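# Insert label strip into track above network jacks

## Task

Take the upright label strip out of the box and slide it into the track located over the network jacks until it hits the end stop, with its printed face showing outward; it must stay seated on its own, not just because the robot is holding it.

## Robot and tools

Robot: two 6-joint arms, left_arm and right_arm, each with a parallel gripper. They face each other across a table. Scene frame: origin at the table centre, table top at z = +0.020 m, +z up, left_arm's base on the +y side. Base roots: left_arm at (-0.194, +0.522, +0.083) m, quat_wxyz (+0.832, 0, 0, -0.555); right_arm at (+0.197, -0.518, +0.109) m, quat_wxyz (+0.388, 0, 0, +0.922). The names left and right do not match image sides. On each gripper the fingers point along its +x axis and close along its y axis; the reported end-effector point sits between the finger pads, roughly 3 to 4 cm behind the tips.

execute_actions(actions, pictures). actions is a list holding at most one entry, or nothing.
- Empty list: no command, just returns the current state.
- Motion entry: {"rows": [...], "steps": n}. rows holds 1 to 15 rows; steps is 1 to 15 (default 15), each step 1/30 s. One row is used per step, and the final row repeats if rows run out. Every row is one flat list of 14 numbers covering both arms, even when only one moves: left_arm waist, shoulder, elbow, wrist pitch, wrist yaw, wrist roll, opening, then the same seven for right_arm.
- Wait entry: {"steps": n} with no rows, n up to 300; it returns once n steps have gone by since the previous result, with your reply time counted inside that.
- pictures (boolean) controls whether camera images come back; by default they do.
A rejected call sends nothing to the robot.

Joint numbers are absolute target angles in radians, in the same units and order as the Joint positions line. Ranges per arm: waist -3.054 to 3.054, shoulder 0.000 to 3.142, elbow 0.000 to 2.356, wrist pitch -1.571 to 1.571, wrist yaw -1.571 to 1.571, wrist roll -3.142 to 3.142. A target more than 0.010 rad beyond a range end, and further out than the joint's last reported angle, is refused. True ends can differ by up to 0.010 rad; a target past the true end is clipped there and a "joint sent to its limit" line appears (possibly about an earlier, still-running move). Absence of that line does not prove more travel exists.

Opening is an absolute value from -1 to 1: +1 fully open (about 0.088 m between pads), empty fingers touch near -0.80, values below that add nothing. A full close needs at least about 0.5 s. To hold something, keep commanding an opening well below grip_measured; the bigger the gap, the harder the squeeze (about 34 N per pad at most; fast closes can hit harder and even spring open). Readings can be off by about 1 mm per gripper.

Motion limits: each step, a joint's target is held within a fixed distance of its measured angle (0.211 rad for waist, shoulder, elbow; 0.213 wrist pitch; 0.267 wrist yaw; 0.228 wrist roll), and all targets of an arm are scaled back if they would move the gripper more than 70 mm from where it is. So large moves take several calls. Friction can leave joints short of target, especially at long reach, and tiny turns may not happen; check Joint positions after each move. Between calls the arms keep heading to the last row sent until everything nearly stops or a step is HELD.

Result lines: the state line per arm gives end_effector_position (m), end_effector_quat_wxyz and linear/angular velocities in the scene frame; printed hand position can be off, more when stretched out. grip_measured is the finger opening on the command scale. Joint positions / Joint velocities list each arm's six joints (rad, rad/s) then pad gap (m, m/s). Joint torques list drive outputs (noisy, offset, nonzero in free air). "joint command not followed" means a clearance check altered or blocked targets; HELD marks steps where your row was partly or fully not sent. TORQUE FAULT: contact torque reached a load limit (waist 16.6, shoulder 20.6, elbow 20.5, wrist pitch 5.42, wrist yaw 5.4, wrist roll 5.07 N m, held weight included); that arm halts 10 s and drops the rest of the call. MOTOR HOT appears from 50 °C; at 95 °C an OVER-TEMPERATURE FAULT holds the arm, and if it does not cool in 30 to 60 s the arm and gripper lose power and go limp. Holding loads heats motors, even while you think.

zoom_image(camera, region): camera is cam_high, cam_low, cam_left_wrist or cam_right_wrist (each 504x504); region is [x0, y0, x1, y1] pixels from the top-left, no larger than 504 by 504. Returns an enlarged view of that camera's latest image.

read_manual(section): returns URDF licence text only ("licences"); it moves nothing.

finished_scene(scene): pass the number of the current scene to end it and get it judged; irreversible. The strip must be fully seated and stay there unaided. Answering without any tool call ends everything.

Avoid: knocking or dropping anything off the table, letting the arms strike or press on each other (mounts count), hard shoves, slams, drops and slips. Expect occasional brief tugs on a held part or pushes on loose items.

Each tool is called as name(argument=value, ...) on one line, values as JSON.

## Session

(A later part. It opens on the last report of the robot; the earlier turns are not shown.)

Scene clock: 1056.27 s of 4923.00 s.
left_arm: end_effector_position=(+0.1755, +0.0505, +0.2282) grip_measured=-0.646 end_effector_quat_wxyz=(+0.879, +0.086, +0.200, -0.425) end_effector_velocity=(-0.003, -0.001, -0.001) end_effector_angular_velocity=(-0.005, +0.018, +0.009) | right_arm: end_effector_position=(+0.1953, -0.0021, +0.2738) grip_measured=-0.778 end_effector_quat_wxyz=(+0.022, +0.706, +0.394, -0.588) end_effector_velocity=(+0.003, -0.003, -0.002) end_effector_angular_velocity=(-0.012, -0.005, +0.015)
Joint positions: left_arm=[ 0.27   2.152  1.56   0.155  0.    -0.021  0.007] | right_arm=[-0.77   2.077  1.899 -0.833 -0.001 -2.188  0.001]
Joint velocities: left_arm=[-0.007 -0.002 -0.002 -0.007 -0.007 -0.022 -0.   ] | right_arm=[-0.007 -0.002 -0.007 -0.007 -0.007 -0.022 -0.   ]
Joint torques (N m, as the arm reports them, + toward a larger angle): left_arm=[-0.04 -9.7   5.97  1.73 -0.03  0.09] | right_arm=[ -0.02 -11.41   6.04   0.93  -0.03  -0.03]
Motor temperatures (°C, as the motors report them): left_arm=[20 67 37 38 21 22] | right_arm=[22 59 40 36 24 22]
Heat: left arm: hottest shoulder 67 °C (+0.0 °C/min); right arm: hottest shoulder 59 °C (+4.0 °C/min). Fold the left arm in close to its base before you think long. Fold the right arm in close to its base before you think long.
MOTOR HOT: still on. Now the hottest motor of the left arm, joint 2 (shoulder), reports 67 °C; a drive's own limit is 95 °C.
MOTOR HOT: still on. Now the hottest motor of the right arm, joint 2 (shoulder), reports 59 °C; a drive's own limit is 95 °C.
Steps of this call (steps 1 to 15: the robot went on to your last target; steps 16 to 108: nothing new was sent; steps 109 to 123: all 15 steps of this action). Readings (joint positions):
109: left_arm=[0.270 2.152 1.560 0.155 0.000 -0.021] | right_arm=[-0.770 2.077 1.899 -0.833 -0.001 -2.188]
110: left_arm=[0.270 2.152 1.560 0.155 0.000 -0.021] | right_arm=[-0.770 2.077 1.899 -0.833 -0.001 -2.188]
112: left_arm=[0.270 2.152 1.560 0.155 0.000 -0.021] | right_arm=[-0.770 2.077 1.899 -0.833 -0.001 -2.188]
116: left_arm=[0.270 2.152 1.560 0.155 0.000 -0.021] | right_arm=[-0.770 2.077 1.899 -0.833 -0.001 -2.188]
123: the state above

Stable. Release right and back it out along its axis.

execute_actions(actions=[{"rows": [[0.270,2.15,1.56,0.155,0,-0.02,-0.80,-0.77,2.075,1.90,-0.833,0,-2.19,-0.8],[0.270,2.15,1.56,0.155,0,-0.02,-0.80,-0.77,2.075,1.90,-0.833,0,-2.19,-0.72],[0.270,2.15,1.56,0.155,0,-0.02,-0.80,-0.77,2.075,1.90,-0.833,0,-2.19,-0.62],[0.270,2.15,1.56,0.155,0,-0.02,-0.80,-0.77,2.075,1.90,-0.833,0,-2.19,-0.5],[0.270,2.15,1.56,0.155,0,-0.02,-0.80,-0.77,2.075,1.90,-0.833,0,-2.19,-0.4],[0.270,2.15,1.56,0.155,0,-0.02,-0.80,-0.77,2.075,1.90,-0.833,0,-2.19,-0.35],[0.270,2.15,1.56,0.155,0,-0.02,-0.80,-0.77,2.075,1.90,-0.833,0,-2.19,-0.35],[0.270,2.15,1.56,0.155,0,-0.02,-0.80,-0.77,2.06,1.905,-0.84,0,-2.19,-0.35],[0.270,2.15,1.56,0.155,0,-0.02,-0.80,-0.77,2.047,1.91,-0.855,0,-2.19,-0.35],[0.270,2.15,1.56,0.155,0,-0.02,-0.80,-0.77,2.034,1.915,-0.87,0,-2.19,-0.35],[0.270,2.15,1.56,0.155,0,-0.02,-0.80,-0.77,2.02,1.92,-0.888,0,-2.19,-0.35],[0.270,2.15,1.56,0.155,0,-0.02,-0.80,-0.77,2.005,1.925,-0.906,0,-2.19,-0.35],[0.270,2.15,1.56,0.155,0,-0.02,-0.80,-0.77,1.99,1.93,-0.925,0,-2.19,-0.35],[0.270,2.15,1.56,0.155,0,-0.02,-0.80,-0.77,1.975,1.935,-0.945,0,-2.19,-0.35],[0.270,2.15,1.56,0.155,0,-0.02,-0.80,-0.77,1.96,1.94,-0.965,0,-2.19,-0.35]], "steps": 15}], pictures=false)

execute_actions(actions=[{"steps": 10}])

Scene clock: 1072.03 s of 4923.00 s.
left_arm: end_effector_position=(+0.1755, +0.0505, +0.2282) grip_measured=-0.633 end_effector_quat_wxyz=(+0.879, +0.086, +0.200, -0.425) end_effector_velocity=(-0.001, +0.001, -0.001) end_effector_angular_velocity=(+0.004, +0.007, +0.007) | right_arm: end_effector_position=(+0.1953, -0.0200, +0.2880) grip_measured=-0.356 end_effector_quat_wxyz=(+0.034, +0.705, +0.383, -0.595) end_effector_velocity=(+0.001, -0.109, +0.193) end_effector_angular_velocity=(+0.037, +0.023, -0.003)
Joint positions: left_arm=[ 0.27   2.152  1.56   0.155  0.    -0.021  0.008] | right_arm=[-0.77   2.034  1.907 -0.92  -0.001 -2.188  0.022]
Joint velocities: left_arm=[-0.002 -0.002 -0.002 -0.007 -0.007 -0.007  0.   ] | right_arm=[-0.007 -0.422  0.134 -0.52  -0.022  0.007  0.003]
Joint torques (N m, as the arm reports them, + toward a larger angle): left_arm=[ 0.01 -9.55  5.95  1.72  0.    0.08] | right_arm=[ -0.04 -15.43   8.03   0.84  -0.03  -0.03]
Motor temperatures (°C, as the motors report them): left_arm=[20 67 38 38 21 22] | right_arm=[22 60 40 36 24 22]
Heat: left arm: hottest shoulder 67 °C (+0.0 °C/min); right arm: hottest shoulder 60 °C (+3.0 °C/min). Fold the left arm in close to its base before you think long. Fold the right arm in close to its base before you think long.
MOTOR HOT: still on. Now the hottest motor of the left arm, joint 2 (shoulder), reports 67 °C; a drive's own limit is 95 °C.
MOTOR HOT: still on. Now the hottest motor of the right arm, joint 2 (shoulder), reports 60 °C; a drive's own limit is 95 °C.
Steps of this call (steps 1 to 15: the robot went on to your last target; steps 16 to 458: nothing new was sent; steps 459 to 473: all 15 steps of this action). Readings (joint positions):
459: left_arm=[0.270 2.152 1.560 0.155 0.000 -0.021] | right_arm=[-0.770 2.077 1.898 -0.833 -0.001 -2.188]
460: left_arm=[0.270 2.152 1.560 0.155 0.000 -0.021] | right_arm=[-0.770 2.077 1.898 -0.833 -0.001 -2.188]
462: left_arm=[0.270 2.152 1.560 0.155 0.000 -0.021] | right_arm=[-0.770 2.077 1.898 -0.833 -0.001 -2.188]
466: left_arm=[0.270 2.152 1.560 0.155 0.000 -0.021] | right_arm=[-0.770 2.077 1.898 -0.833 -0.001 -2.188]
473: the state above

Scene clock: 1072.37 s of 4923.00 s.
left_arm: end_effector_position=(+0.1755, +0.0505, +0.2282) grip_measured=-0.633 end_effector_quat_wxyz=(+0.879, +0.086, +0.200, -0.425) end_effector_velocity=(-0.005, -0.002, -0.001) end_effector_angular_velocity=(+0.008, +0.002, -0.017) | right_arm: end_effector_position=(+0.1954, -0.0302, +0.3246) grip_measured=-0.350 end_effector_quat_wxyz=(+0.016, +0.706, +0.398, -0.585) end_effector_velocity=(+0.000, -0.011, -0.008) end_effector_angular_velocity=(-0.056, +0.018, -0.017)
Joint positions: left_arm=[ 0.27   2.152  1.56   0.155  0.    -0.021  0.008] | right_arm=[-0.77   1.968  1.935 -0.963 -0.001 -2.188  0.022]
Joint velocities: left_arm=[-0.007 -0.002 -0.002 -0.007  0.007  0.007  0.   ] | right_arm=[-0.002 -0.002 -0.007 -0.051 -0.007  0.022 -0.   ]
Joint torques (N m, as the arm reports them, + toward a larger angle): left_arm=[-0.08 -9.78  5.81  1.76 -0.04  0.06] | right_arm=[ -0.05 -11.17   6.29   0.93  -0.03  -0.04]
Motor temperatures (°C, as the motors report them): left_arm=[20 67 38 38 21 22] | right_arm=[22 60 40 36 24 22]
Heat: left arm: hottest shoulder 67 °C (+0.0 °C/min); right arm: hottest shoulder 60 °C (+3.0 °C/min). Fold the left arm in close to its base before you think long. Fold the right arm in close to its base before you think long.
MOTOR HOT: still on. Now the hottest motor of the left arm, joint 2 (shoulder), reports 67 °C; a drive's own limit is 95 °C.
MOTOR HOT: still on. Now the hottest motor of the right arm, joint 2 (shoulder), reports 60 °C; a drive's own limit is 95 °C.
Steps of this call (steps 1 to 10: the robot went on to your last target). Readings (joint positions):
1: left_arm=[0.270 2.152 1.560 0.155 0.000 -0.021] | right_arm=[-0.770 2.021 1.912 -0.936 -0.001 -2.188]
2: left_arm=[0.270 2.152 1.560 0.155 0.000 -0.021] | right_arm=[-0.770 2.007 1.916 -0.945 -0.001 -2.188]
4: left_arm=[0.270 2.152 1.560 0.155 0.000 -0.021] | right_arm=[-0.770 1.984 1.927 -0.952 -0.001 -2.188]
8: left_arm=[0.270 2.152 1.560 0.155 0.000 -0.021] | right_arm=[-0.770 1.968 1.935 -0.960 -0.001 -2.188]
10: the state above

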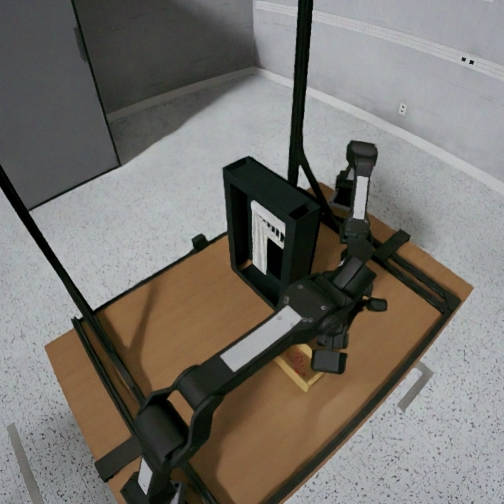

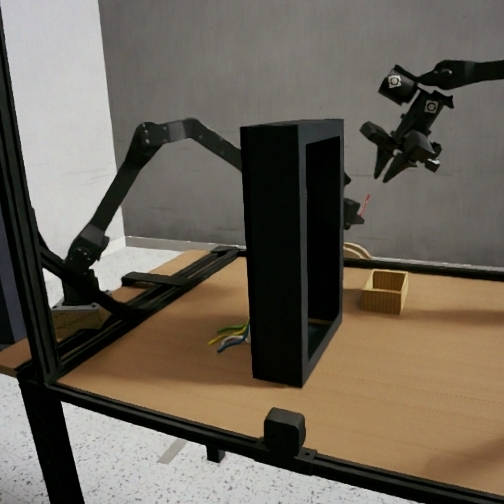

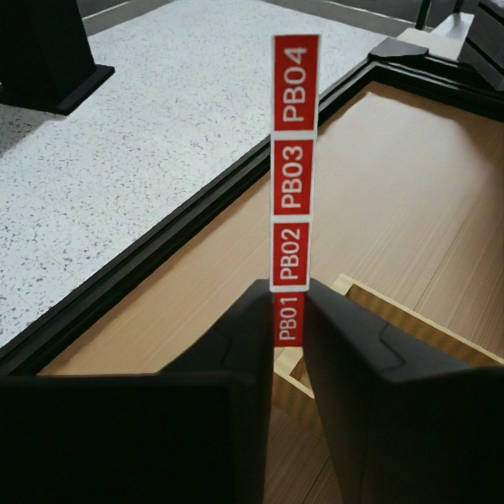

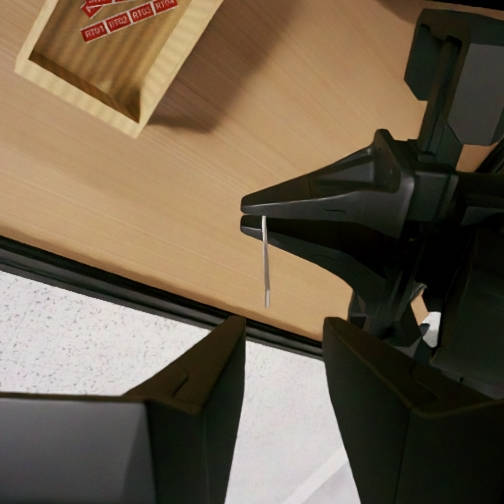

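execute_actions(actions=[{"rows": [[0.28,2.13,1.53,0.175,0.01,-0.02,-0.80,-0.78,1.95,1.92,-0.95,-0.03,-2.13,-0.2],[0.29,2.105,1.495,0.20,0.02,-0.02,-0.80,-0.79,1.94,1.90,-0.93,-0.06,-2.07,0],[0.30,2.08,1.46,0.225,0.04,0,-0.80,-0.80,1.93,1.88,-0.91,-0.10,-2.00,0.2],[0.31,2.05,1.42,0.25,0.06,0.02,-0.80,-0.815,1.92,1.86,-0.89,-0.14,-1.93,0.4],[0.325,2.02,1.38,0.28,0.08,0.04,-0.80,-0.83,1.91,1.84,-0.87,-0.18,-1.86,0.6],[0.34,1.99,1.34,0.31,0.10,0.07,-0.80,-0.845,1.90,1.82,-0.85,-0.22,-1.79,0.8],[0.355,1.96,1.30,0.34,0.13,0.10,-0.80,-0.86,1.90,1.80,-0.83,-0.26,-1.72,1],[0.37,1.93,1.26,0.37,0.16,0.13,-0.80,-0.875,1.90,1.80,-0.81,-0.30,-1.65,1],[0.385,1.90,1.22,0.40,0.19,0.16,-0.80,-0.89,1.90,1.80,-0.79,-0.34,-1.58,1],[0.40,1.87,1.18,0.43,0.22,0.20,-0.80,-0.905,1.90,1.80,-0.77,-0.38,-1.51,1],[0.415,1.84,1.14,0.46,0.25,0.24,-0.80,-0.92,1.90,1.80,-0.75,-0.42,-1.44,1],[0.43,1.81,1.10,0.49,0.28,0.28,-0.80,-0.935,1.90,1.80,-0.73,-0.46,-1.37,1],[0.445,1.78,1.06,0.52,0.31,0.32,-0.80,-0.95,1.90,1.80,-0.71,-0.50,-1.30,1],[0.46,1.75,1.02,0.55,0.34,0.36,-0.80,-0.965,1.90,1.80,-0.69,-0.54,-1.23,1],[0.475,1.72,0.98,0.58,0.37,0.40,-0.80,-0.98,1.90,1.80,-0.67,-0.58,-1.16,1]], "steps": 15}], pictures=false)

execute_actions(actions=[{"rows": [[0.49,1.70,0.95,0.61,0.41,0.45,-0.80,-0.99,1.90,1.80,-0.65,-0.62,-1.09,1],[0.505,1.68,0.92,0.64,0.45,0.50,-0.80,-1.00,1.90,1.80,-0.63,-0.66,-1.02,1],[0.52,1.66,0.895,0.67,0.49,0.55,-0.80,-1.01,1.90,1.80,-0.61,-0.70,-0.95,1],[0.535,1.64,0.87,0.70,0.53,0.60,-0.80,-1.02,1.90,1.80,-0.59,-0.75,-0.88,1],[0.55,1.625,0.85,0.72,0.57,0.65,-0.80,-1.025,1.90,1.80,-0.57,-0.80,-0.81,1],[0.56,1.615,0.835,0.74,0.61,0.70,-0.80,-1.025,1.90,1.80,-0.55,-0.85,-0.74,1],[0.57,1.605,0.825,0.76,0.65,0.75,-0.80,-1.025,1.90,1.80,-0.53,-0.90,-0.67,1],[0.578,1.60,0.82,0.775,0.69,0.80,-0.80,-1.025,1.90,1.80,-0.51,-0.95,-0.60,1],[0.578,1.60,0.82,0.783,0.73,0.85,-0.80,-1.025,1.90,1.80,-0.49,-1.00,-0.53,1],[0.578,1.60,0.82,0.783,0.77,0.90,-0.80,-1.025,1.90,1.80,-0.47,-1.05,-0.46,1],[0.578,1.60,0.82,0.783,0.81,0.95,-0.80,-1.025,1.90,1.80,-0.45,-1.10,-0.39,1],[0.578,1.60,0.82,0.783,0.85,1.00,-0.80,-1.025,1.90,1.80,-0.43,-1.15,-0.32,1],[0.578,1.60,0.82,0.783,0.89,1.05,-0.80,-1.025,1.90,1.80,-0.41,-1.20,-0.25,1],[0.578,1.60,0.82,0.783,0.92,1.10,-0.80,-1.025,1.90,1.80,-0.39,-1.25,-0.18,1],[0.578,1.60,0.82,0.783,0.95,1.15,-0.80,-1.025,1.90,1.80,-0.37,-1.30,-0.11,1]], "steps": 15}], pictures=false)

execute_actions(actions=[{"rows": [[0.578,1.60,0.82,0.783,0.975,1.20,-0.80,-1.025,1.92,1.81,-0.33,-1.34,-0.06,1],[0.578,1.60,0.82,0.783,0.975,1.25,-0.80,-1.025,1.94,1.82,-0.29,-1.38,-0.03,1],[0.578,1.60,0.82,0.783,0.975,1.30,-0.80,-1.025,1.96,1.83,-0.25,-1.42,0,1],[0.578,1.60,0.82,0.783,0.975,1.35,-0.80,-1.025,1.98,1.84,-0.21,-1.42,0,1],[0.578,1.60,0.82,0.783,0.975,1.40,-0.80,-1.025,2.00,1.85,-0.17,-1.42,0,1],[0.578,1.60,0.82,0.783,0.975,1.45,-0.80,-1.025,2.02,1.86,-0.13,-1.42,0,1],[0.578,1.60,0.82,0.783,0.975,1.50,-0.80,-1.025,2.04,1.87,-0.09,-1.42,0,1],[0.578,1.60,0.82,0.783,0.975,1.53,-0.80,-1.025,2.06,1.88,-0.05,-1.42,0,1],[0.578,1.60,0.82,0.783,0.975,1.56,-0.80,-1.025,2.08,1.89,-0.01,-1.42,0,1],[0.578,1.60,0.82,0.783,0.975,1.56,-0.80,-1.025,2.10,1.90,0.03,-1.42,0,1],[0.578,1.60,0.82,0.783,0.975,1.56,-0.80,-1.025,2.12,1.91,0.06,-1.42,0,1],[0.578,1.60,0.82,0.783,0.975,1.56,-0.80,-1.025,2.14,1.92,0.09,-1.42,0,1],[0.578,1.60,0.82,0.783,0.975,1.56,-0.80,-1.025,2.16,1.93,0.12,-1.42,0,1],[0.578,1.60,0.82,0.783,0.975,1.56,-0.80,-1.025,2.18,1.94,0.15,-1.42,0,1],[0.578,1.60,0.82,0.783,0.975,1.56,-0.80,-1.025,2.20,1.95,0.18,-1.42,0,1]], "steps": 15}])

Scene clock: 1132.87 s of 4923.00 s.
left_arm: end_effector_position=(+0.1576, +0.1452, +0.2858) grip_measured=-0.631 end_effector_quat_wxyz=(+0.853, +0.153, +0.025, -0.498) end_effector_velocity=(-0.130, +0.245, +0.144) end_effector_angular_velocity=(+0.020, -1.336, -0.663) | right_arm: end_effector_position=(+0.2115, -0.0162, +0.3407) grip_measured=+0.998 end_effector_quat_wxyz=(+0.304, -0.480, -0.181, +0.803) end_effector_velocity=(+0.076, +0.051, +0.150) end_effector_angular_velocity=(+0.063, +2.048, -0.948)
Joint positions: left_arm=[0.44  1.806 1.094 0.507 0.291 0.303 0.008] | right_arm=[-0.94   1.927  1.809 -0.722 -0.477 -1.361  0.088]
Joint velocities: left_arm=[ 0.432 -0.94  -1.184  0.886  0.886  1.165  0.   ] | right_arm=[-0.452 -0.022 -0.002  0.593 -1.179  1.941  0.01 ]
Joint torques (N m, as the arm reports them, + toward a larger angle): left_arm=[-0.13 -8.03  3.87  1.78  0.18  0.09] | right_arm=[ -0.36 -13.25   5.2    1.28  -0.47   0.12]
Motor temperatures (°C, as the motors report them): left_arm=[20 68 38 39 21 22] | right_arm=[22 60 40 36 24 22]
Heat: left arm: hottest shoulder 68 °C (+1.0 °C/min); right arm: hottest shoulder 60 °C (+0.0 °C/min). Fold the left arm in close to its base before you think long. Fold the right arm in close to its base before you think long.
MOTOR HOT: still on. Now the hottest motor of the left arm, joint 2 (shoulder), reports 68 °C; a drive's own limit is 95 °C.
MOTOR HOT: still on. Now the hottest motor of the right arm, joint 2 (shoulder), reports 60 °C; a drive's own limit is 95 °C.
Steps of this call (steps 1 to 30: the robot went on to your last target; steps 31 to 1800: nothing new was sent; steps 1801 to 1815: all 15 steps of this action). Readings (joint positions):
1801: left_arm=[0.270 2.152 1.558 0.157 0.000 -0.021] | right_arm=[-0.771 1.965 1.936 -0.965 -0.003 -2.181]
1802: left_arm=[0.272 2.148 1.550 0.169 0.003 -0.021] | right_arm=[-0.772 1.965 1.932 -0.957 -0.015 -2.154]
1804: left_arm=[0.281 2.124 1.505 0.200 0.023 -0.009] | right_arm=[-0.782 1.958 1.910 -0.928 -0.065 -2.063]
1808: left_arm=[0.327 2.028 1.361 0.298 0.097 0.066] | right_arm=[-0.830 1.932 1.839 -0.862 -0.204 -1.817]
1815: the state above

Scene clock: 1133.37 s of 4923.00 s.
left_arm: end_effector_position=(+0.0826, +0.1944, +0.3217) grip_measured=-0.631 end_effector_quat_wxyz=(+0.649, +0.365, -0.328, -0.581) end_effector_velocity=(-0.160, -0.015, -0.006) end_effector_angular_velocity=(+0.166, -1.491, -1.025) | right_arm: end_effector_position=(+0.1806, -0.0283, +0.4277) grip_measured=+1.000 end_effector_quat_wxyz=(+0.299, -0.078, +0.085, +0.947) end_effector_velocity=(-0.121, -0.118, +0.169) end_effector_angular_velocity=(-0.832, +1.689, +0.915)
Joint positions: left_arm=[0.576 1.612 0.835 0.778 0.861 1.025 0.008] | right_arm=[-1.027  1.923  1.809 -0.422 -1.173 -0.383  0.088]
Joint velocities: left_arm=[-0.007 -0.012 -0.037  0.022  1.018  1.502  0.002] | right_arm=[-0.002 -0.002 -0.007  0.579 -1.516  1.956  0.   ]
Joint torques (N m, as the arm reports them, + toward a larger angle): left_arm=[ 0.2  -6.57  4.18  1.63  0.14  0.07] | right_arm=[  0.12 -12.79   5.08   1.26  -0.54   0.09]
Motor temperatures (°C, as the motors report them): left_arm=[20 68 38 39 21 22] | right_arm=[22 60 40 36 24 22]
Heat: left arm: hottest shoulder 68 °C (+1.0 °C/min); right arm: hottest shoulder 60 °C (+0.0 °C/min). Fold the left arm in close to its base before you think long. Fold the right arm in close to its base before you think long.
MOTOR HOT: still on. Now the hottest motor of the left arm, joint 2 (shoulder), reports 68 °C; a drive's own limit is 95 °C.
MOTOR HOT: still on. Now the hottest motor of the right arm, joint 2 (shoulder), reports 60 °C; a drive's own limit is 95 °C.
Steps of this call (steps 1 to 15: all 15 steps of this action). Readings (joint positions):
1: left_arm=[0.455 1.777 1.056 0.536 0.323 0.344] | right_arm=[-0.955 1.926 1.809 -0.702 -0.517 -1.296]
2: left_arm=[0.469 1.749 1.020 0.566 0.357 0.388] | right_arm=[-0.969 1.926 1.809 -0.682 -0.557 -1.231]
4: left_arm=[0.498 1.704 0.956 0.625 0.431 0.481] | right_arm=[-0.993 1.924 1.809 -0.642 -0.638 -1.100]
8: left_arm=[0.553 1.640 0.863 0.722 0.587 0.676] | right_arm=[-1.024 1.923 1.809 -0.562 -0.824 -0.839]
15: the state above

Scene clock: 1133.87 s of 4923.00 s.
left_arm: end_effector_position=(+0.0659, +0.1939, +0.3207) grip_measured=-0.631 end_effector_quat_wxyz=(+0.506, +0.495, -0.494, -0.505) end_effector_velocity=(-0.002, -0.001, +0.001) end_effector_angular_velocity=(+0.001, -0.123, -0.010) | right_arm: end_effector_position=(+0.1793, +0.0071, +0.4293) grip_measured=+1.000 end_effector_quat_wxyz=(+0.203, +0.002, +0.059, +0.977) end_effector_velocity=(+0.039, +0.148, -0.141) end_effector_angular_velocity=(+0.516, -0.131, +0.005)
Joint positions: left_arm=[0.576 1.612 0.831 0.781 0.97  1.548 0.008] | right_arm=[-1.027  2.133  1.912  0.099 -1.414 -0.004  0.088]
Joint velocities: left_arm=[-0.002 -0.002  0.002 -0.007  0.007  0.125 -0.002] | right_arm=[-0.002  0.652  0.261  0.93  -0.007  0.007  0.   ]
Joint torques (N m, as the arm reports them, + toward a larger angle): left_arm=[ 0.22 -6.71  4.22  1.61  0.23  0.05] | right_arm=[ 0.07 -9.99  7.6   1.25 -0.31  0.07]
Motor temperatures (°C, as the motors report them): left_arm=[20 68 38 39 21 22] | right_arm=[22 60 40 36 24 22]
Heat: left arm: hottest shoulder 68 °C (+1.0 °C/min); right arm: hottest shoulder 60 °C (+0.0 °C/min). Fold the left arm in close to its base before you think long. Fold the right arm in close to its base before you think long.
MOTOR HOT: still on. Now the hottest motor of the left arm, joint 2 (shoulder), reports 68 °C; a drive's own limit is 95 °C.
MOTOR HOT: still on. Now the hottest motor of the right arm, joint 2 (shoulder), reports 60 °C; a drive's own limit is 95 °C.
Steps of this call (steps 1 to 15: all 15 steps of this action). Readings (joint positions):
1: left_arm=[0.576 1.612 0.834 0.778 0.893 1.075] | right_arm=[-1.027 1.923 1.809 -0.399 -1.221 -0.317]
2: left_arm=[0.576 1.612 0.833 0.779 0.920 1.125] | right_arm=[-1.027 1.923 1.809 -0.370 -1.267 -0.252]
4: left_arm=[0.576 1.612 0.831 0.780 0.948 1.225] | right_arm=[-1.027 1.929 1.813 -0.302 -1.347 -0.129]
8: left_arm=[0.576 1.612 0.831 0.781 0.965 1.421] | right_arm=[-1.027 1.981 1.851 -0.146 -1.403 -0.029]
15: the state above

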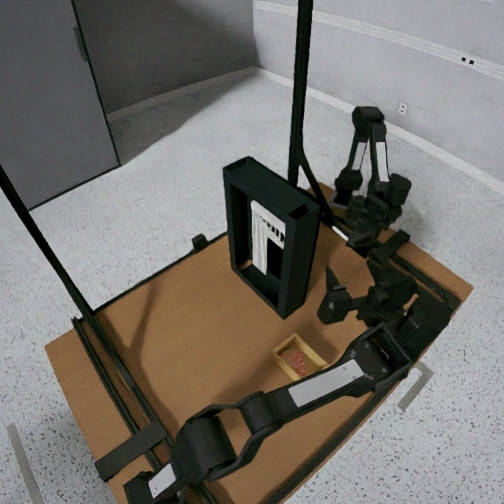

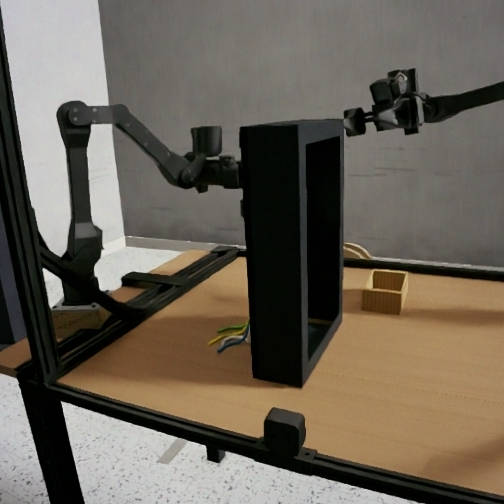

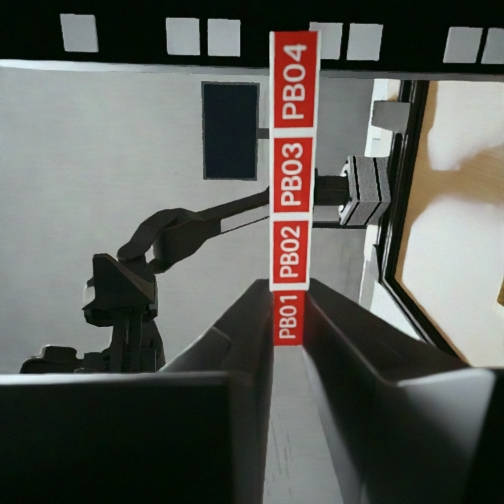

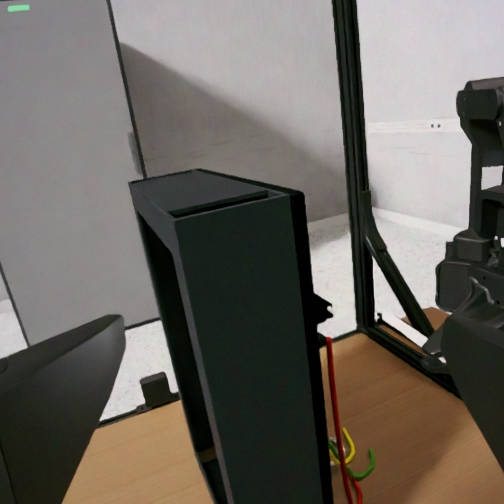

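execute_actions(actions=[{"rows": [[0.578,1.605,0.825,0.783,0.975,1.56,-0.80,-1.025,2.22,1.955,0.20,-1.42,0,1],[0.578,1.605,0.825,0.783,0.975,1.56,-0.80,-1.025,2.245,1.96,0.225,-1.42,0,1],[0.578,1.605,0.825,0.783,0.975,1.56,-0.80,-1.025,2.27,1.97,0.25,-1.42,0,1],[0.578,1.605,0.825,0.783,0.975,1.56,-0.80,-1.025,2.295,1.98,0.275,-1.42,0,1],[0.578,1.605,0.825,0.783,0.975,1.56,-0.80,-1.025,2.32,1.985,0.30,-1.42,0,1],[0.578,1.605,0.825,0.783,0.975,1.56,-0.80,-1.025,2.345,1.99,0.325,-1.42,0,1],[0.578,1.605,0.825,0.783,0.975,1.56,-0.80,-1.025,2.37,2.00,0.35,-1.42,0,1],[0.578,1.605,0.825,0.783,0.975,1.56,-0.80,-1.025,2.395,2.01,0.375,-1.42,0,1],[0.578,1.605,0.825,0.783,0.975,1.56,-0.80,-1.025,2.42,2.02,0.40,-1.42,0,1],[0.578,1.605,0.825,0.783,0.975,1.56,-0.80,-1.025,2.445,2.025,0.42,-1.42,0,1],[0.578,1.605,0.825,0.783,0.975,1.56,-0.80,-1.025,2.465,2.03,0.437,-1.42,0,1]], "steps": 15}], pictures=false)

execute_actions(actions=[{"steps": 10}])

zoom_image(camera="cam_right_wrist", region=[200, 150, 400, 290])

Scene clock: 1145.70 s of 4923.00 s.
left_arm: end_effector_position=(+0.0655, +0.1942, +0.3207) grip_measured=-0.631 end_effector_quat_wxyz=(+0.503, +0.497, -0.497, -0.503) end_effector_velocity=(-0.004, -0.002, +0.001) end_effector_angular_velocity=(-0.004, -0.013, -0.015) | right_arm: end_effector_position=(+0.1935, +0.0633, +0.3261) grip_measured=+1.000 end_effector_quat_wxyz=(+0.202, +0.000, +0.012, +0.979) end_effector_velocity=(+0.010, +0.034, -0.163) end_effector_angular_velocity=(-0.208, +0.053, +0.005)
Joint positions: left_arm=[0.576 1.611 0.829 0.781 0.97  1.558 0.008] | right_arm=[-1.026  2.454  2.009  0.419 -1.418 -0.002  0.088]
Joint velocities: left_arm=[-0.007 -0.002 -0.002  0.007  0.007  0.007 -0.001] | right_arm=[-0.002  0.315 -0.002  0.095 -0.007 -0.007  0.   ]
Joint torques (N m, as the arm reports them, + toward a larger angle): left_arm=[ 0.17 -6.05  4.68  1.6   0.14  0.05] | right_arm=[  0.04 -14.83   7.91   1.49  -0.15   0.06]
Motor temperatures (°C, as the motors report them): left_arm=[20 65 37 38 21 22] | right_arm=[22 60 41 36 24 22]
Heat: left arm: hottest shoulder 65 °C (-2.0 °C/min); right arm: hottest shoulder 60 °C (+0.0 °C/min). Fold the left arm in close to its base before you think long. Fold the right arm in close to its base before you think long.
MOTOR HOT: still on. Now the hottest motor of the left arm, joint 2 (shoulder), reports 65 °C; a drive's own limit is 95 °C.
MOTOR HOT: still on. Now the hottest motor of the right arm, joint 2 (shoulder), reports 60 °C; a drive's own limit is 95 °C.
Steps of this call (steps 1 to 30: the robot went on to your last target; steps 31 to 340: nothing new was sent; steps 341 to 355: all 15 steps of this action). Readings (joint positions):
341: left_arm=[0.576 1.611 0.830 0.781 0.970 1.558] | right_arm=[-1.026 2.193 1.940 0.181 -1.416 -0.002]
342: left_arm=[0.576 1.611 0.830 0.781 0.970 1.558] | right_arm=[-1.026 2.197 1.941 0.192 -1.417 -0.002]
344: left_arm=[0.576 1.611 0.830 0.781 0.970 1.558] | right_arm=[-1.026 2.217 1.954 0.228 -1.418 -0.002]
348: left_arm=[0.576 1.611 0.829 0.781 0.970 1.558] | right_arm=[-1.026 2.297 1.986 0.317 -1.418 -0.002]
355: the state above

Scene clock: 1146.03 s of 4923.00 s.
left_arm: end_effector_position=(+0.0655, +0.1942, +0.3207) grip_measured=-0.631 end_effector_quat_wxyz=(+0.503, +0.497, -0.497, -0.503) end_effector_velocity=(-0.000, -0.000, -0.003) end_effector_angular_velocity=(+0.012, +0.025, +0.005) | right_arm: end_effector_position=(+0.1941, +0.0653, +0.3250) grip_measured=+1.000 end_effector_quat_wxyz=(+0.202, +0.000, +0.004, +0.979) end_effector_velocity=(+0.001, -0.001, -0.000) end_effector_angular_velocity=(-0.000, -0.001, +0.005)
Joint positions: left_arm=[0.576 1.611 0.829 0.781 0.97  1.558 0.008] | right_arm=[-1.026  2.467  2.021  0.436 -1.418 -0.002  0.088]
Joint velocities: left_arm=[-0.002 -0.002 -0.002 -0.022 -0.007 -0.007  0.001] | right_arm=[-0.002 -0.002 -0.002 -0.007 -0.007 -0.007  0.   ]
Joint torques (N m, as the arm reports them, + toward a larger angle): left_arm=[ 0.13 -6.07  4.93  1.58  0.17  0.03] | right_arm=[  0.07 -13.71   6.75   1.06  -0.14   0.06]
Motor temperatures (°C, as the motors report them): left_arm=[20 65 36 38 21 22] | right_arm=[22 60 41 36 24 22]
Heat: left arm: hottest shoulder 65 °C (-2.0 °C/min); right arm: hottest shoulder 60 °C (+0.0 °C/min). Fold the left arm in close to its base before you think long. Fold the right arm in close to its base before you think long.
MOTOR HOT: still on. Now the hottest motor of the left arm, joint 2 (shoulder), reports 65 °C; a drive's own limit is 95 °C.
MOTOR HOT: still on. Now the hottest motor of the right arm, joint 2 (shoulder), reports 60 °C; a drive's own limit is 95 °C.
Steps of this call (steps 1 to 10: the robot went on to your last target). Readings (joint positions):
1: left_arm=[0.576 1.611 0.829 0.781 0.970 1.558] | right_arm=[-1.026 2.462 2.009 0.422 -1.418 -0.002]
2: left_arm=[0.576 1.611 0.829 0.781 0.970 1.558] | right_arm=[-1.026 2.466 2.009 0.425 -1.418 -0.002]
4: left_arm=[0.576 1.611 0.829 0.781 0.970 1.558] | right_arm=[-1.026 2.467 2.010 0.431 -1.418 -0.002]
8: left_arm=[0.576 1.611 0.829 0.781 0.970 1.558] | right_arm=[-1.026 2.467 2.021 0.436 -1.418 -0.002]
10: the state above

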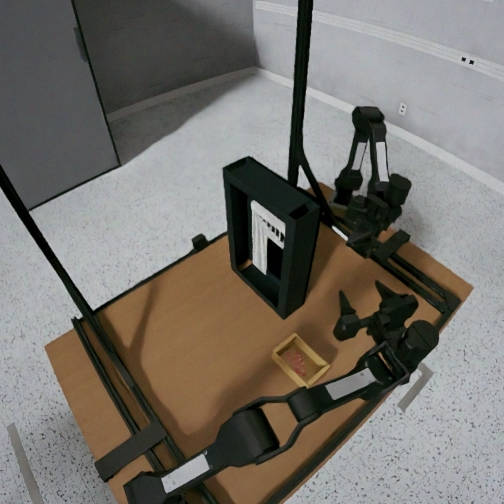

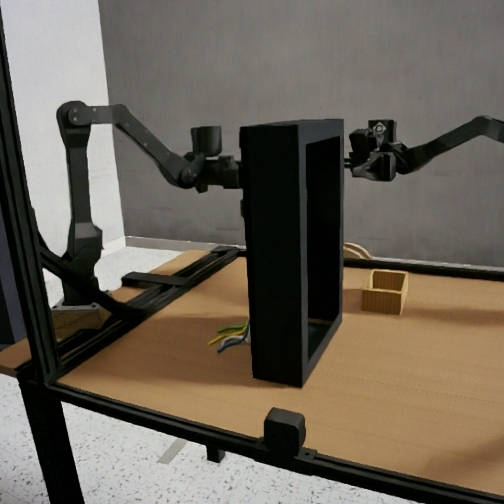

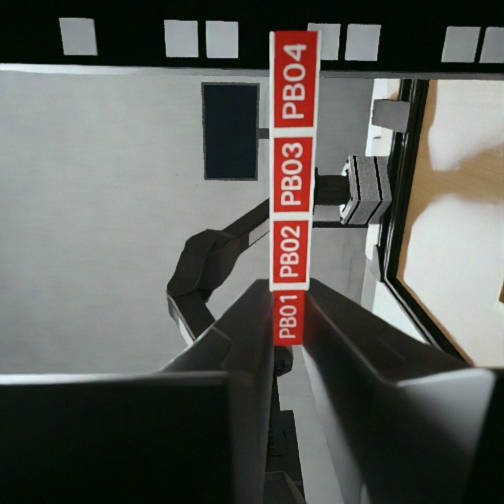

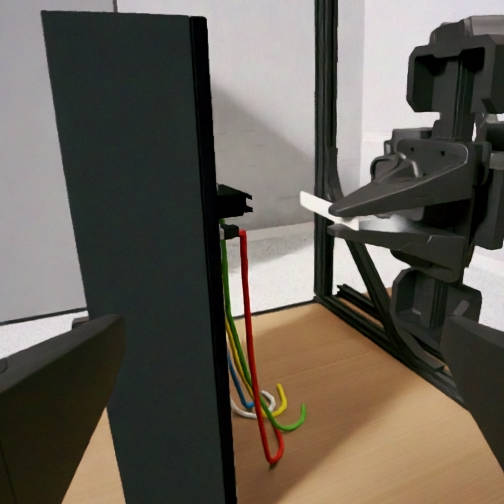

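Region (200, 150, 400, 290) of cam_right_wrist's 504x504 image, scaled by 2.520, with more detail than that image has; it fills the top 353 rows of this view, and the rest is white.

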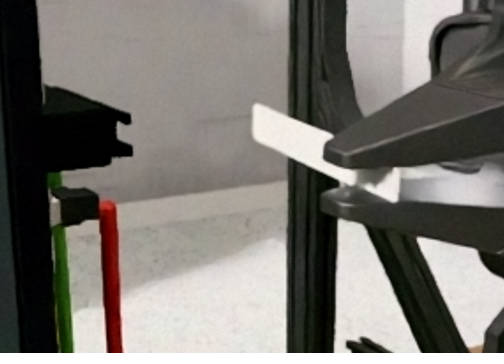

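execute_actions(actions=[{"rows": [[0.57,1.593,0.811,0.785,0.964,1.56,-0.80,-1.025,2.465,2.025,0.437,-1.42,0,1],[0.562,1.581,0.797,0.787,0.955,1.56,-0.80,-1.025,2.465,2.025,0.437,-1.42,0,1],[0.554,1.569,0.783,0.789,0.946,1.56,-0.80,-1.025,2.465,2.025,0.437,-1.42,0,1],[0.546,1.557,0.769,0.791,0.937,1.56,-0.80,-1.025,2.465,2.025,0.437,-1.42,0,1],[0.538,1.545,0.755,0.793,0.928,1.56,-0.80,-1.025,2.465,2.025,0.437,-1.42,0,1],[0.53,1.533,0.741,0.795,0.92,1.56,-0.80,-1.025,2.465,2.025,0.437,-1.42,0,1],[0.522,1.521,0.727,0.797,0.911,1.56,-0.80,-1.025,2.465,2.025,0.437,-1.42,0,1],[0.514,1.509,0.713,0.80,0.903,1.56,-0.80,-1.025,2.465,2.025,0.437,-1.42,0,1],[0.505,1.497,0.698,0.803,0.895,1.56,-0.80,-1.025,2.465,2.025,0.437,-1.42,0,1],[0.496,1.486,0.684,0.806,0.888,1.56,-0.80,-1.025,2.465,2.025,0.437,-1.42,0,1]], "steps": 15}], pictures=false)

execute_actions(actions=[{"steps": 8}])

Scene clock: 1166.33 s of 4923.00 s.
left_arm: end_effector_position=(+0.0255, +0.1945, +0.3166) grip_measured=-0.631 end_effector_quat_wxyz=(+0.502, +0.496, -0.499, -0.503) end_effector_velocity=(-0.004, +0.003, -0.011) end_effector_angular_velocity=(+0.026, +0.025, +0.039) | right_arm: end_effector_position=(+0.1941, +0.0654, +0.3253) grip_measured=+1.000 end_effector_quat_wxyz=(+0.201, +0.000, +0.003, +0.980) end_effector_velocity=(+0.002, +0.001, -0.001) end_effector_angular_velocity=(-0.015, +0.003, -0.010)
Joint positions: left_arm=[0.498 1.5   0.699 0.803 0.897 1.558 0.008] | right_arm=[-1.026  2.467  2.023  0.436 -1.418 -0.002  0.088]
Joint velocities: left_arm=[-0.012 -0.027 -0.046 -0.022 -0.051  0.007 -0.003] | right_arm=[-0.002 -0.002 -0.002 -0.022  0.007 -0.007  0.   ]
Joint torques (N m, as the arm reports them, + toward a larger angle): left_arm=[ 0.08 -5.7   4.08  1.63 -0.1   0.  ] | right_arm=[  0.05 -13.77   6.1    1.05  -0.13   0.05]
Motor temperatures (°C, as the motors report them): left_arm=[20 61 36 38 21 22] | right_arm=[22 65 41 36 24 22]
Heat: left arm: hottest shoulder 61 °C (-6.1 °C/min); right arm: hottest shoulder 65 °C (+5.1 °C/min). Fold the left arm in close to its base before you think long. Fold the right arm in close to its base before you think long.
MOTOR HOT: still on. Now the hottest motor of the left arm, joint 2 (shoulder), reports 61 °C; a drive's own limit is 95 °C.
MOTOR HOT: still on. Now the hottest motor of the right arm, joint 2 (shoulder), reports 65 °C; a drive's own limit is 95 °C.
Steps of this call (steps 1 to 30: the robot went on to your last target; steps 31 to 594: nothing new was sent; steps 595 to 609: all 15 steps of this action). Readings (joint positions):
595: left_arm=[0.577 1.609 0.828 0.781 0.970 1.558] | right_arm=[-1.026 2.467 2.023 0.436 -1.418 -0.002]
596: left_arm=[0.575 1.608 0.826 0.783 0.970 1.558] | right_arm=[-1.026 2.467 2.023 0.436 -1.418 -0.002]
598: left_arm=[0.567 1.595 0.810 0.785 0.958 1.558] | right_arm=[-1.026 2.467 2.023 0.436 -1.418 -0.002]
602: left_arm=[0.536 1.551 0.758 0.792 0.928 1.558] | right_arm=[-1.026 2.467 2.023 0.436 -1.418 -0.002]
609: the state above

Scene clock: 1166.60 s of 4923.00 s.
left_arm: end_effector_position=(+0.0255, +0.1949, +0.3160) grip_measured=-0.631 end_effector_quat_wxyz=(+0.503, +0.497, -0.498, -0.503) end_effector_velocity=(-0.000, -0.000, -0.001) end_effector_angular_velocity=(+0.005, +0.013, +0.005) | right_arm: end_effector_position=(+0.1941, +0.0654, +0.3253) grip_measured=+1.000 end_effector_quat_wxyz=(+0.201, +0.000, +0.003, +0.980) end_effector_velocity=(+0.001, -0.001, -0.001) end_effector_angular_velocity=(-0.004, +0.002, +0.005)
Joint positions: left_arm=[0.498 1.498 0.696 0.804 0.893 1.558 0.008] | right_arm=[-1.026  2.467  2.023  0.436 -1.418 -0.002  0.088]
Joint velocities: left_arm=[-0.002 -0.002 -0.002 -0.007 -0.007 -0.007  0.001] | right_arm=[-0.002  0.002 -0.002  0.007 -0.007  0.007  0.   ]
Joint torques (N m, as the arm reports them, + toward a larger angle): left_arm=[-0.07 -6.04  4.24  1.64 -0.16  0.06] | right_arm=[  0.02 -13.75   6.08   1.05  -0.12   0.04]
Motor temperatures (°C, as the motors report them): left_arm=[20 60 36 38 21 22] | right_arm=[22 65 41 36 24 22]
Heat: left arm: hottest shoulder 60 °C (-7.0 °C/min); right arm: hottest shoulder 65 °C (+5.0 °C/min). Fold the left arm in close to its base before you think long. Fold the right arm in close to its base before you think long.
MOTOR HOT: still on. Now the hottest motor of the left arm, joint 2 (shoulder), reports 60 °C; a drive's own limit is 95 °C.
MOTOR HOT: still on. Now the hottest motor of the right arm, joint 2 (shoulder), reports 65 °C; a drive's own limit is 95 °C.
Steps of this call (steps 1 to 8: the robot went on to your last target). Readings (joint positions):
1: left_arm=[0.498 1.499 0.698 0.803 0.895 1.558] | right_arm=[-1.026 2.467 2.023 0.436 -1.418 -0.002]
2: left_arm=[0.498 1.499 0.697 0.803 0.895 1.558] | right_arm=[-1.026 2.467 2.023 0.436 -1.418 -0.002]
4: left_arm=[0.498 1.498 0.696 0.804 0.894 1.558] | right_arm=[-1.026 2.467 2.023 0.436 -1.418 -0.002]
8: the state above

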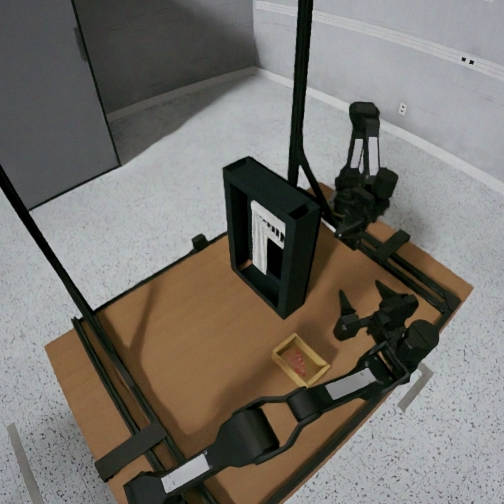

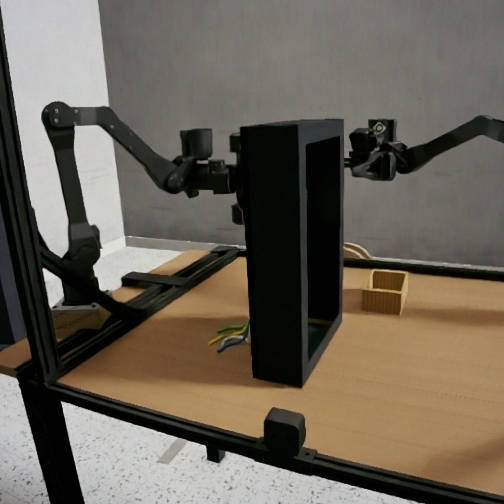

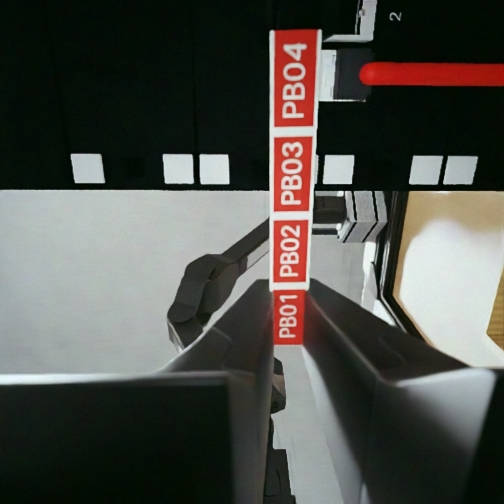

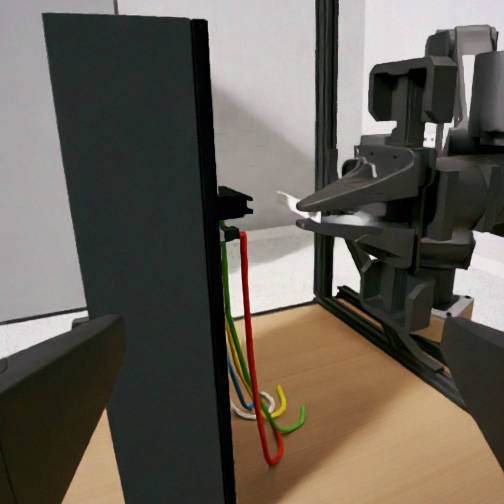

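zoom_image(camera="cam_left_wrist", region=[230, 0, 410, 120])

zoom_image(camera="cam_right_wrist", region=[210, 170, 330, 250])

Region (230, 0, 410, 120) of cam_left_wrist's 504x504 image, scaled by 2.800, with more detail than that image has.

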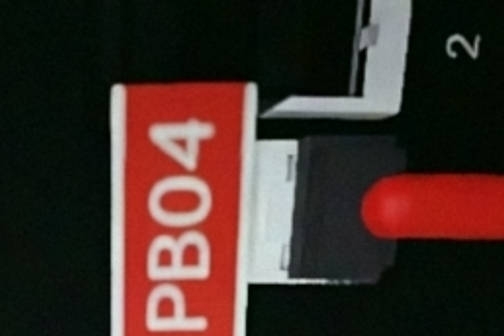

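Region (210, 170, 330, 250) of cam_right_wrist's 504x504 image, scaled by 4.200, with more detail than that image has.

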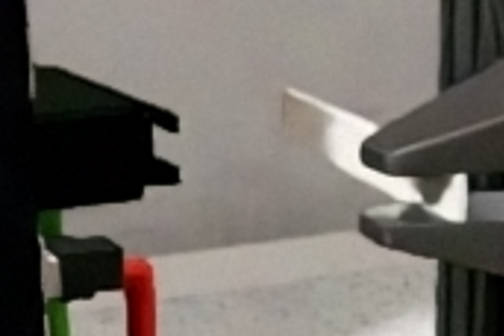

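execute_actions(actions=[{"rows": [[0.497,1.515,0.71,0.806,0.89,1.56,-0.80,-1.025,2.465,2.025,0.437,-1.42,0,1],[0.497,1.53,0.722,0.809,0.89,1.56,-0.80,-1.025,2.465,2.025,0.437,-1.42,0,1],[0.497,1.545,0.734,0.812,0.89,1.56,-0.80,-1.025,2.465,2.025,0.437,-1.42,0,1],[0.497,1.56,0.746,0.815,0.89,1.56,-0.80,-1.025,2.465,2.025,0.437,-1.42,0,1],[0.494,1.575,0.757,0.819,0.885,1.56,-0.80,-1.025,2.465,2.025,0.437,-1.42,0,1],[0.49,1.59,0.768,0.823,0.88,1.56,-0.80,-1.025,2.465,2.025,0.437,-1.42,0,1],[0.484,1.603,0.778,0.828,0.874,1.56,-0.80,-1.025,2.465,2.025,0.437,-1.42,0,1],[0.477,1.603,0.778,0.828,0.867,1.56,-0.80,-1.025,2.465,2.025,0.437,-1.42,0,1],[0.47,1.603,0.778,0.828,0.86,1.56,-0.80,-1.025,2.465,2.025,0.437,-1.42,0,1],[0.463,1.603,0.778,0.828,0.853,1.56,-0.80,-1.025,2.465,2.025,0.437,-1.42,0,1],[0.456,1.603,0.778,0.828,0.847,1.56,-0.80,-1.025,2.465,2.025,0.437,-1.42,0,1],[0.451,1.603,0.778,0.828,0.842,1.56,-0.80,-1.025,2.465,2.025,0.437,-1.42,0,1]], "steps": 15}], pictures=false)

execute_actions(actions=[{"steps": 10}])

zoom_image(camera="cam_right_wrist", region=[210, 170, 330, 250])

zoom_image(camera="cam_left_wrist", region=[230, 0, 410, 120])

Scene clock: 1199.07 s of 4923.00 s.
left_arm: end_effector_position=(+0.0332, +0.1716, +0.3106) grip_measured=-0.631 end_effector_quat_wxyz=(+0.502, +0.496, -0.497, -0.504) end_effector_velocity=(-0.012, -0.016, +0.010) end_effector_angular_velocity=(-0.021, -0.017, -0.010) | right_arm: end_effector_position=(+0.1938, +0.0655, +0.3251) grip_measured=+1.000 end_effector_quat_wxyz=(+0.201, +0.000, +0.004, +0.980) end_effector_velocity=(+0.004, -0.001, +0.001) end_effector_angular_velocity=(-0.009, +0.004, -0.000)
Joint positions: left_arm=[0.455 1.592 0.764 0.826 0.852 1.559 0.008] | right_arm=[-1.026  2.468  2.023  0.436 -1.418 -0.001  0.088]
Joint velocities: left_arm=[-0.061 -0.002  0.022  0.007 -0.051 -0.007  0.001] | right_arm=[-0.007 -0.002  0.002 -0.007 -0.007  0.007  0.   ]
Joint torques (N m, as the arm reports them, + toward a larger angle): left_arm=[ 0.02 -4.29  6.57  1.61 -0.15  0.01] | right_arm=[  0.02 -13.8    6.07   1.05  -0.11   0.04]
Motor temperatures (°C, as the motors report them): left_arm=[20 56 35 38 21 22] | right_arm=[22 70 40 36 24 22]
Heat: left arm: hottest shoulder 56 °C (-10.2 °C/min); right arm: hottest shoulder 70 °C (+10.2 °C/min). Fold the left arm in close to its base before you think long. Fold the right arm in close to its base before you think long.
MOTOR HOT: still on. Now the hottest motor of the left arm, joint 2 (shoulder), reports 56 °C; a drive's own limit is 95 °C.
MOTOR HOT: still on. Now the hottest motor of the right arm, joint 2 (shoulder), reports 70 °C; a drive's own limit is 95 °C.
Steps of this call (steps 1 to 15: the robot went on to your last target; steps 16 to 959: nothing new was sent; steps 960 to 974: all 15 steps of this action). Readings (joint positions):
960: left_arm=[0.498 1.495 0.692 0.805 0.893 1.559] | right_arm=[-1.026 2.468 2.023 0.436 -1.418 -0.001]
961: left_arm=[0.498 1.497 0.694 0.805 0.893 1.559] | right_arm=[-1.026 2.468 2.023 0.436 -1.418 -0.001]
963: left_arm=[0.498 1.515 0.708 0.808 0.893 1.559] | right_arm=[-1.026 2.468 2.023 0.436 -1.418 -0.001]
967: left_arm=[0.492 1.569 0.749 0.820 0.883 1.559] | right_arm=[-1.026 2.468 2.023 0.436 -1.418 -0.001]
974: the state above

Scene clock: 1199.40 s of 4923.00 s.
left_arm: end_effector_position=(+0.0335, +0.1711, +0.3113) grip_measured=-0.631 end_effector_quat_wxyz=(+0.503, +0.497, -0.497, -0.503) end_effector_velocity=(-0.001, +0.000, -0.003) end_effector_angular_velocity=(+0.008, +0.016, +0.005) | right_arm: end_effector_position=(+0.1938, +0.0655, +0.3251) grip_measured=+1.000 end_effector_quat_wxyz=(+0.201, +0.000, +0.004, +0.980) end_effector_velocity=(+0.001, -0.001, -0.001) end_effector_angular_velocity=(-0.015, +0.003, +0.005)
Joint positions: left_arm=[0.453 1.592 0.765 0.826 0.847 1.559 0.008] | right_arm=[-1.026  2.468  2.023  0.436 -1.418 -0.001  0.088]
Joint velocities: left_arm=[-0.002 -0.002 -0.007 -0.007 -0.007 -0.007  0.002] | right_arm=[-0.002 -0.002 -0.002 -0.022 -0.007 -0.007  0.   ]
Joint torques (N m, as the arm reports them, + toward a larger angle): left_arm=[-0.04 -4.33  6.25  1.64 -0.14  0.02] | right_arm=[  0.   -13.81   6.07   1.05  -0.12   0.04]
Motor temperatures (°C, as the motors report them): left_arm=[20 56 35 38 21 22] | right_arm=[22 70 40 36 24 22]
Heat: left arm: hottest shoulder 56 °C (-10.1 °C/min); right arm: hottest shoulder 70 °C (+10.1 °C/min). Fold the left arm in close to its base before you think long. Fold the right arm in close to its base before you think long.
MOTOR HOT: still on. Now the hottest motor of the left arm, joint 2 (shoulder), reports 56 °C; a drive's own limit is 95 °C.
MOTOR HOT: still on. Now the hottest motor of the right arm, joint 2 (shoulder), reports 70 °C; a drive's own limit is 95 °C.
Steps of this call (steps 1 to 10: the robot went on to your last target). Readings (joint positions):
1: left_arm=[0.454 1.592 0.765 0.826 0.851 1.559] | right_arm=[-1.026 2.468 2.023 0.436 -1.418 -0.001]
2: left_arm=[0.453 1.592 0.765 0.826 0.850 1.559] | right_arm=[-1.026 2.468 2.023 0.436 -1.418 -0.001]
4: left_arm=[0.453 1.592 0.765 0.826 0.848 1.559] | right_arm=[-1.026 2.468 2.023 0.436 -1.418 -0.001]
8: left_arm=[0.453 1.592 0.765 0.826 0.847 1.559] | right_arm=[-1.026 2.468 2.023 0.436 -1.418 -0.001]
10: the state above

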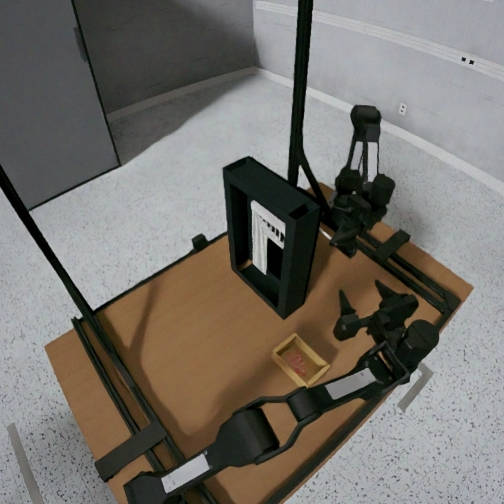

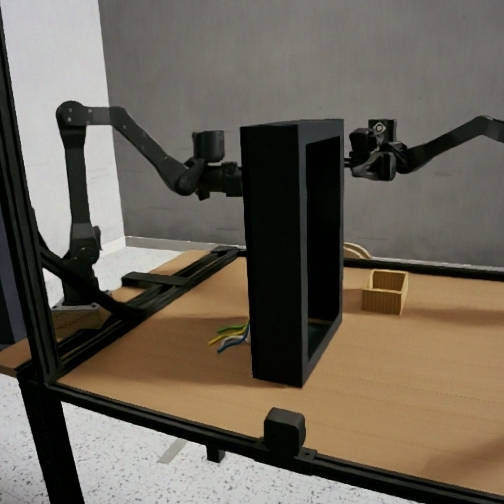

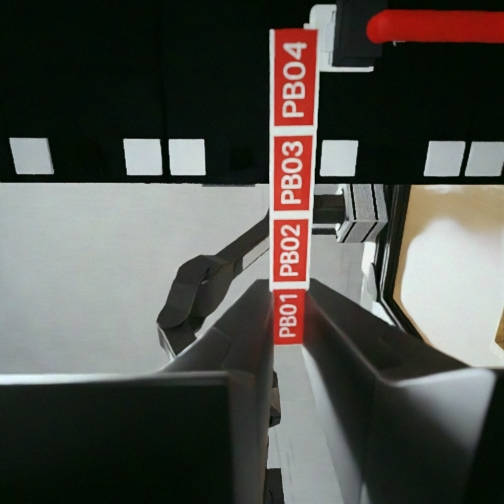

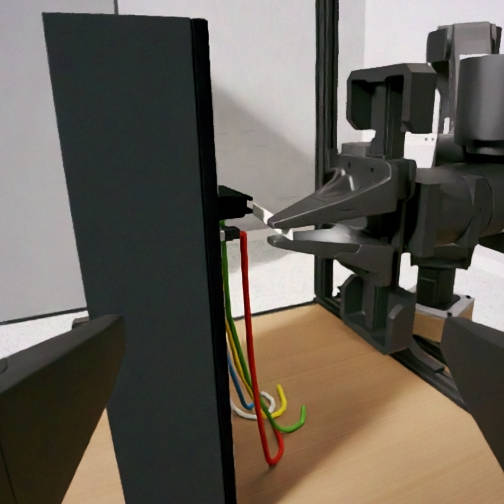

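Region (210, 170, 330, 250) of cam_right_wrist's 504x504 image, scaled by 4.200, with more detail than that image has.

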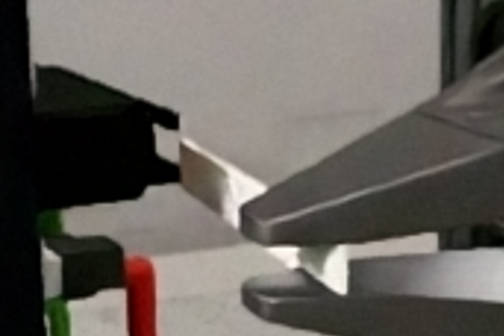

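Region (230, 0, 410, 120) of cam_left_wrist's 504x504 image, scaled by 2.800, with more detail than that image has.

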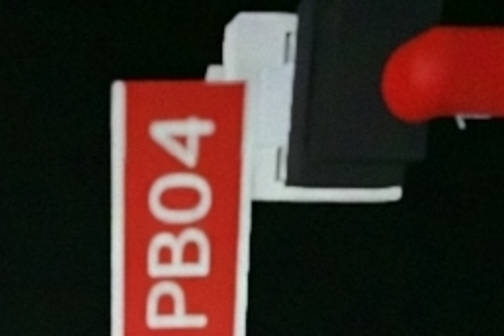

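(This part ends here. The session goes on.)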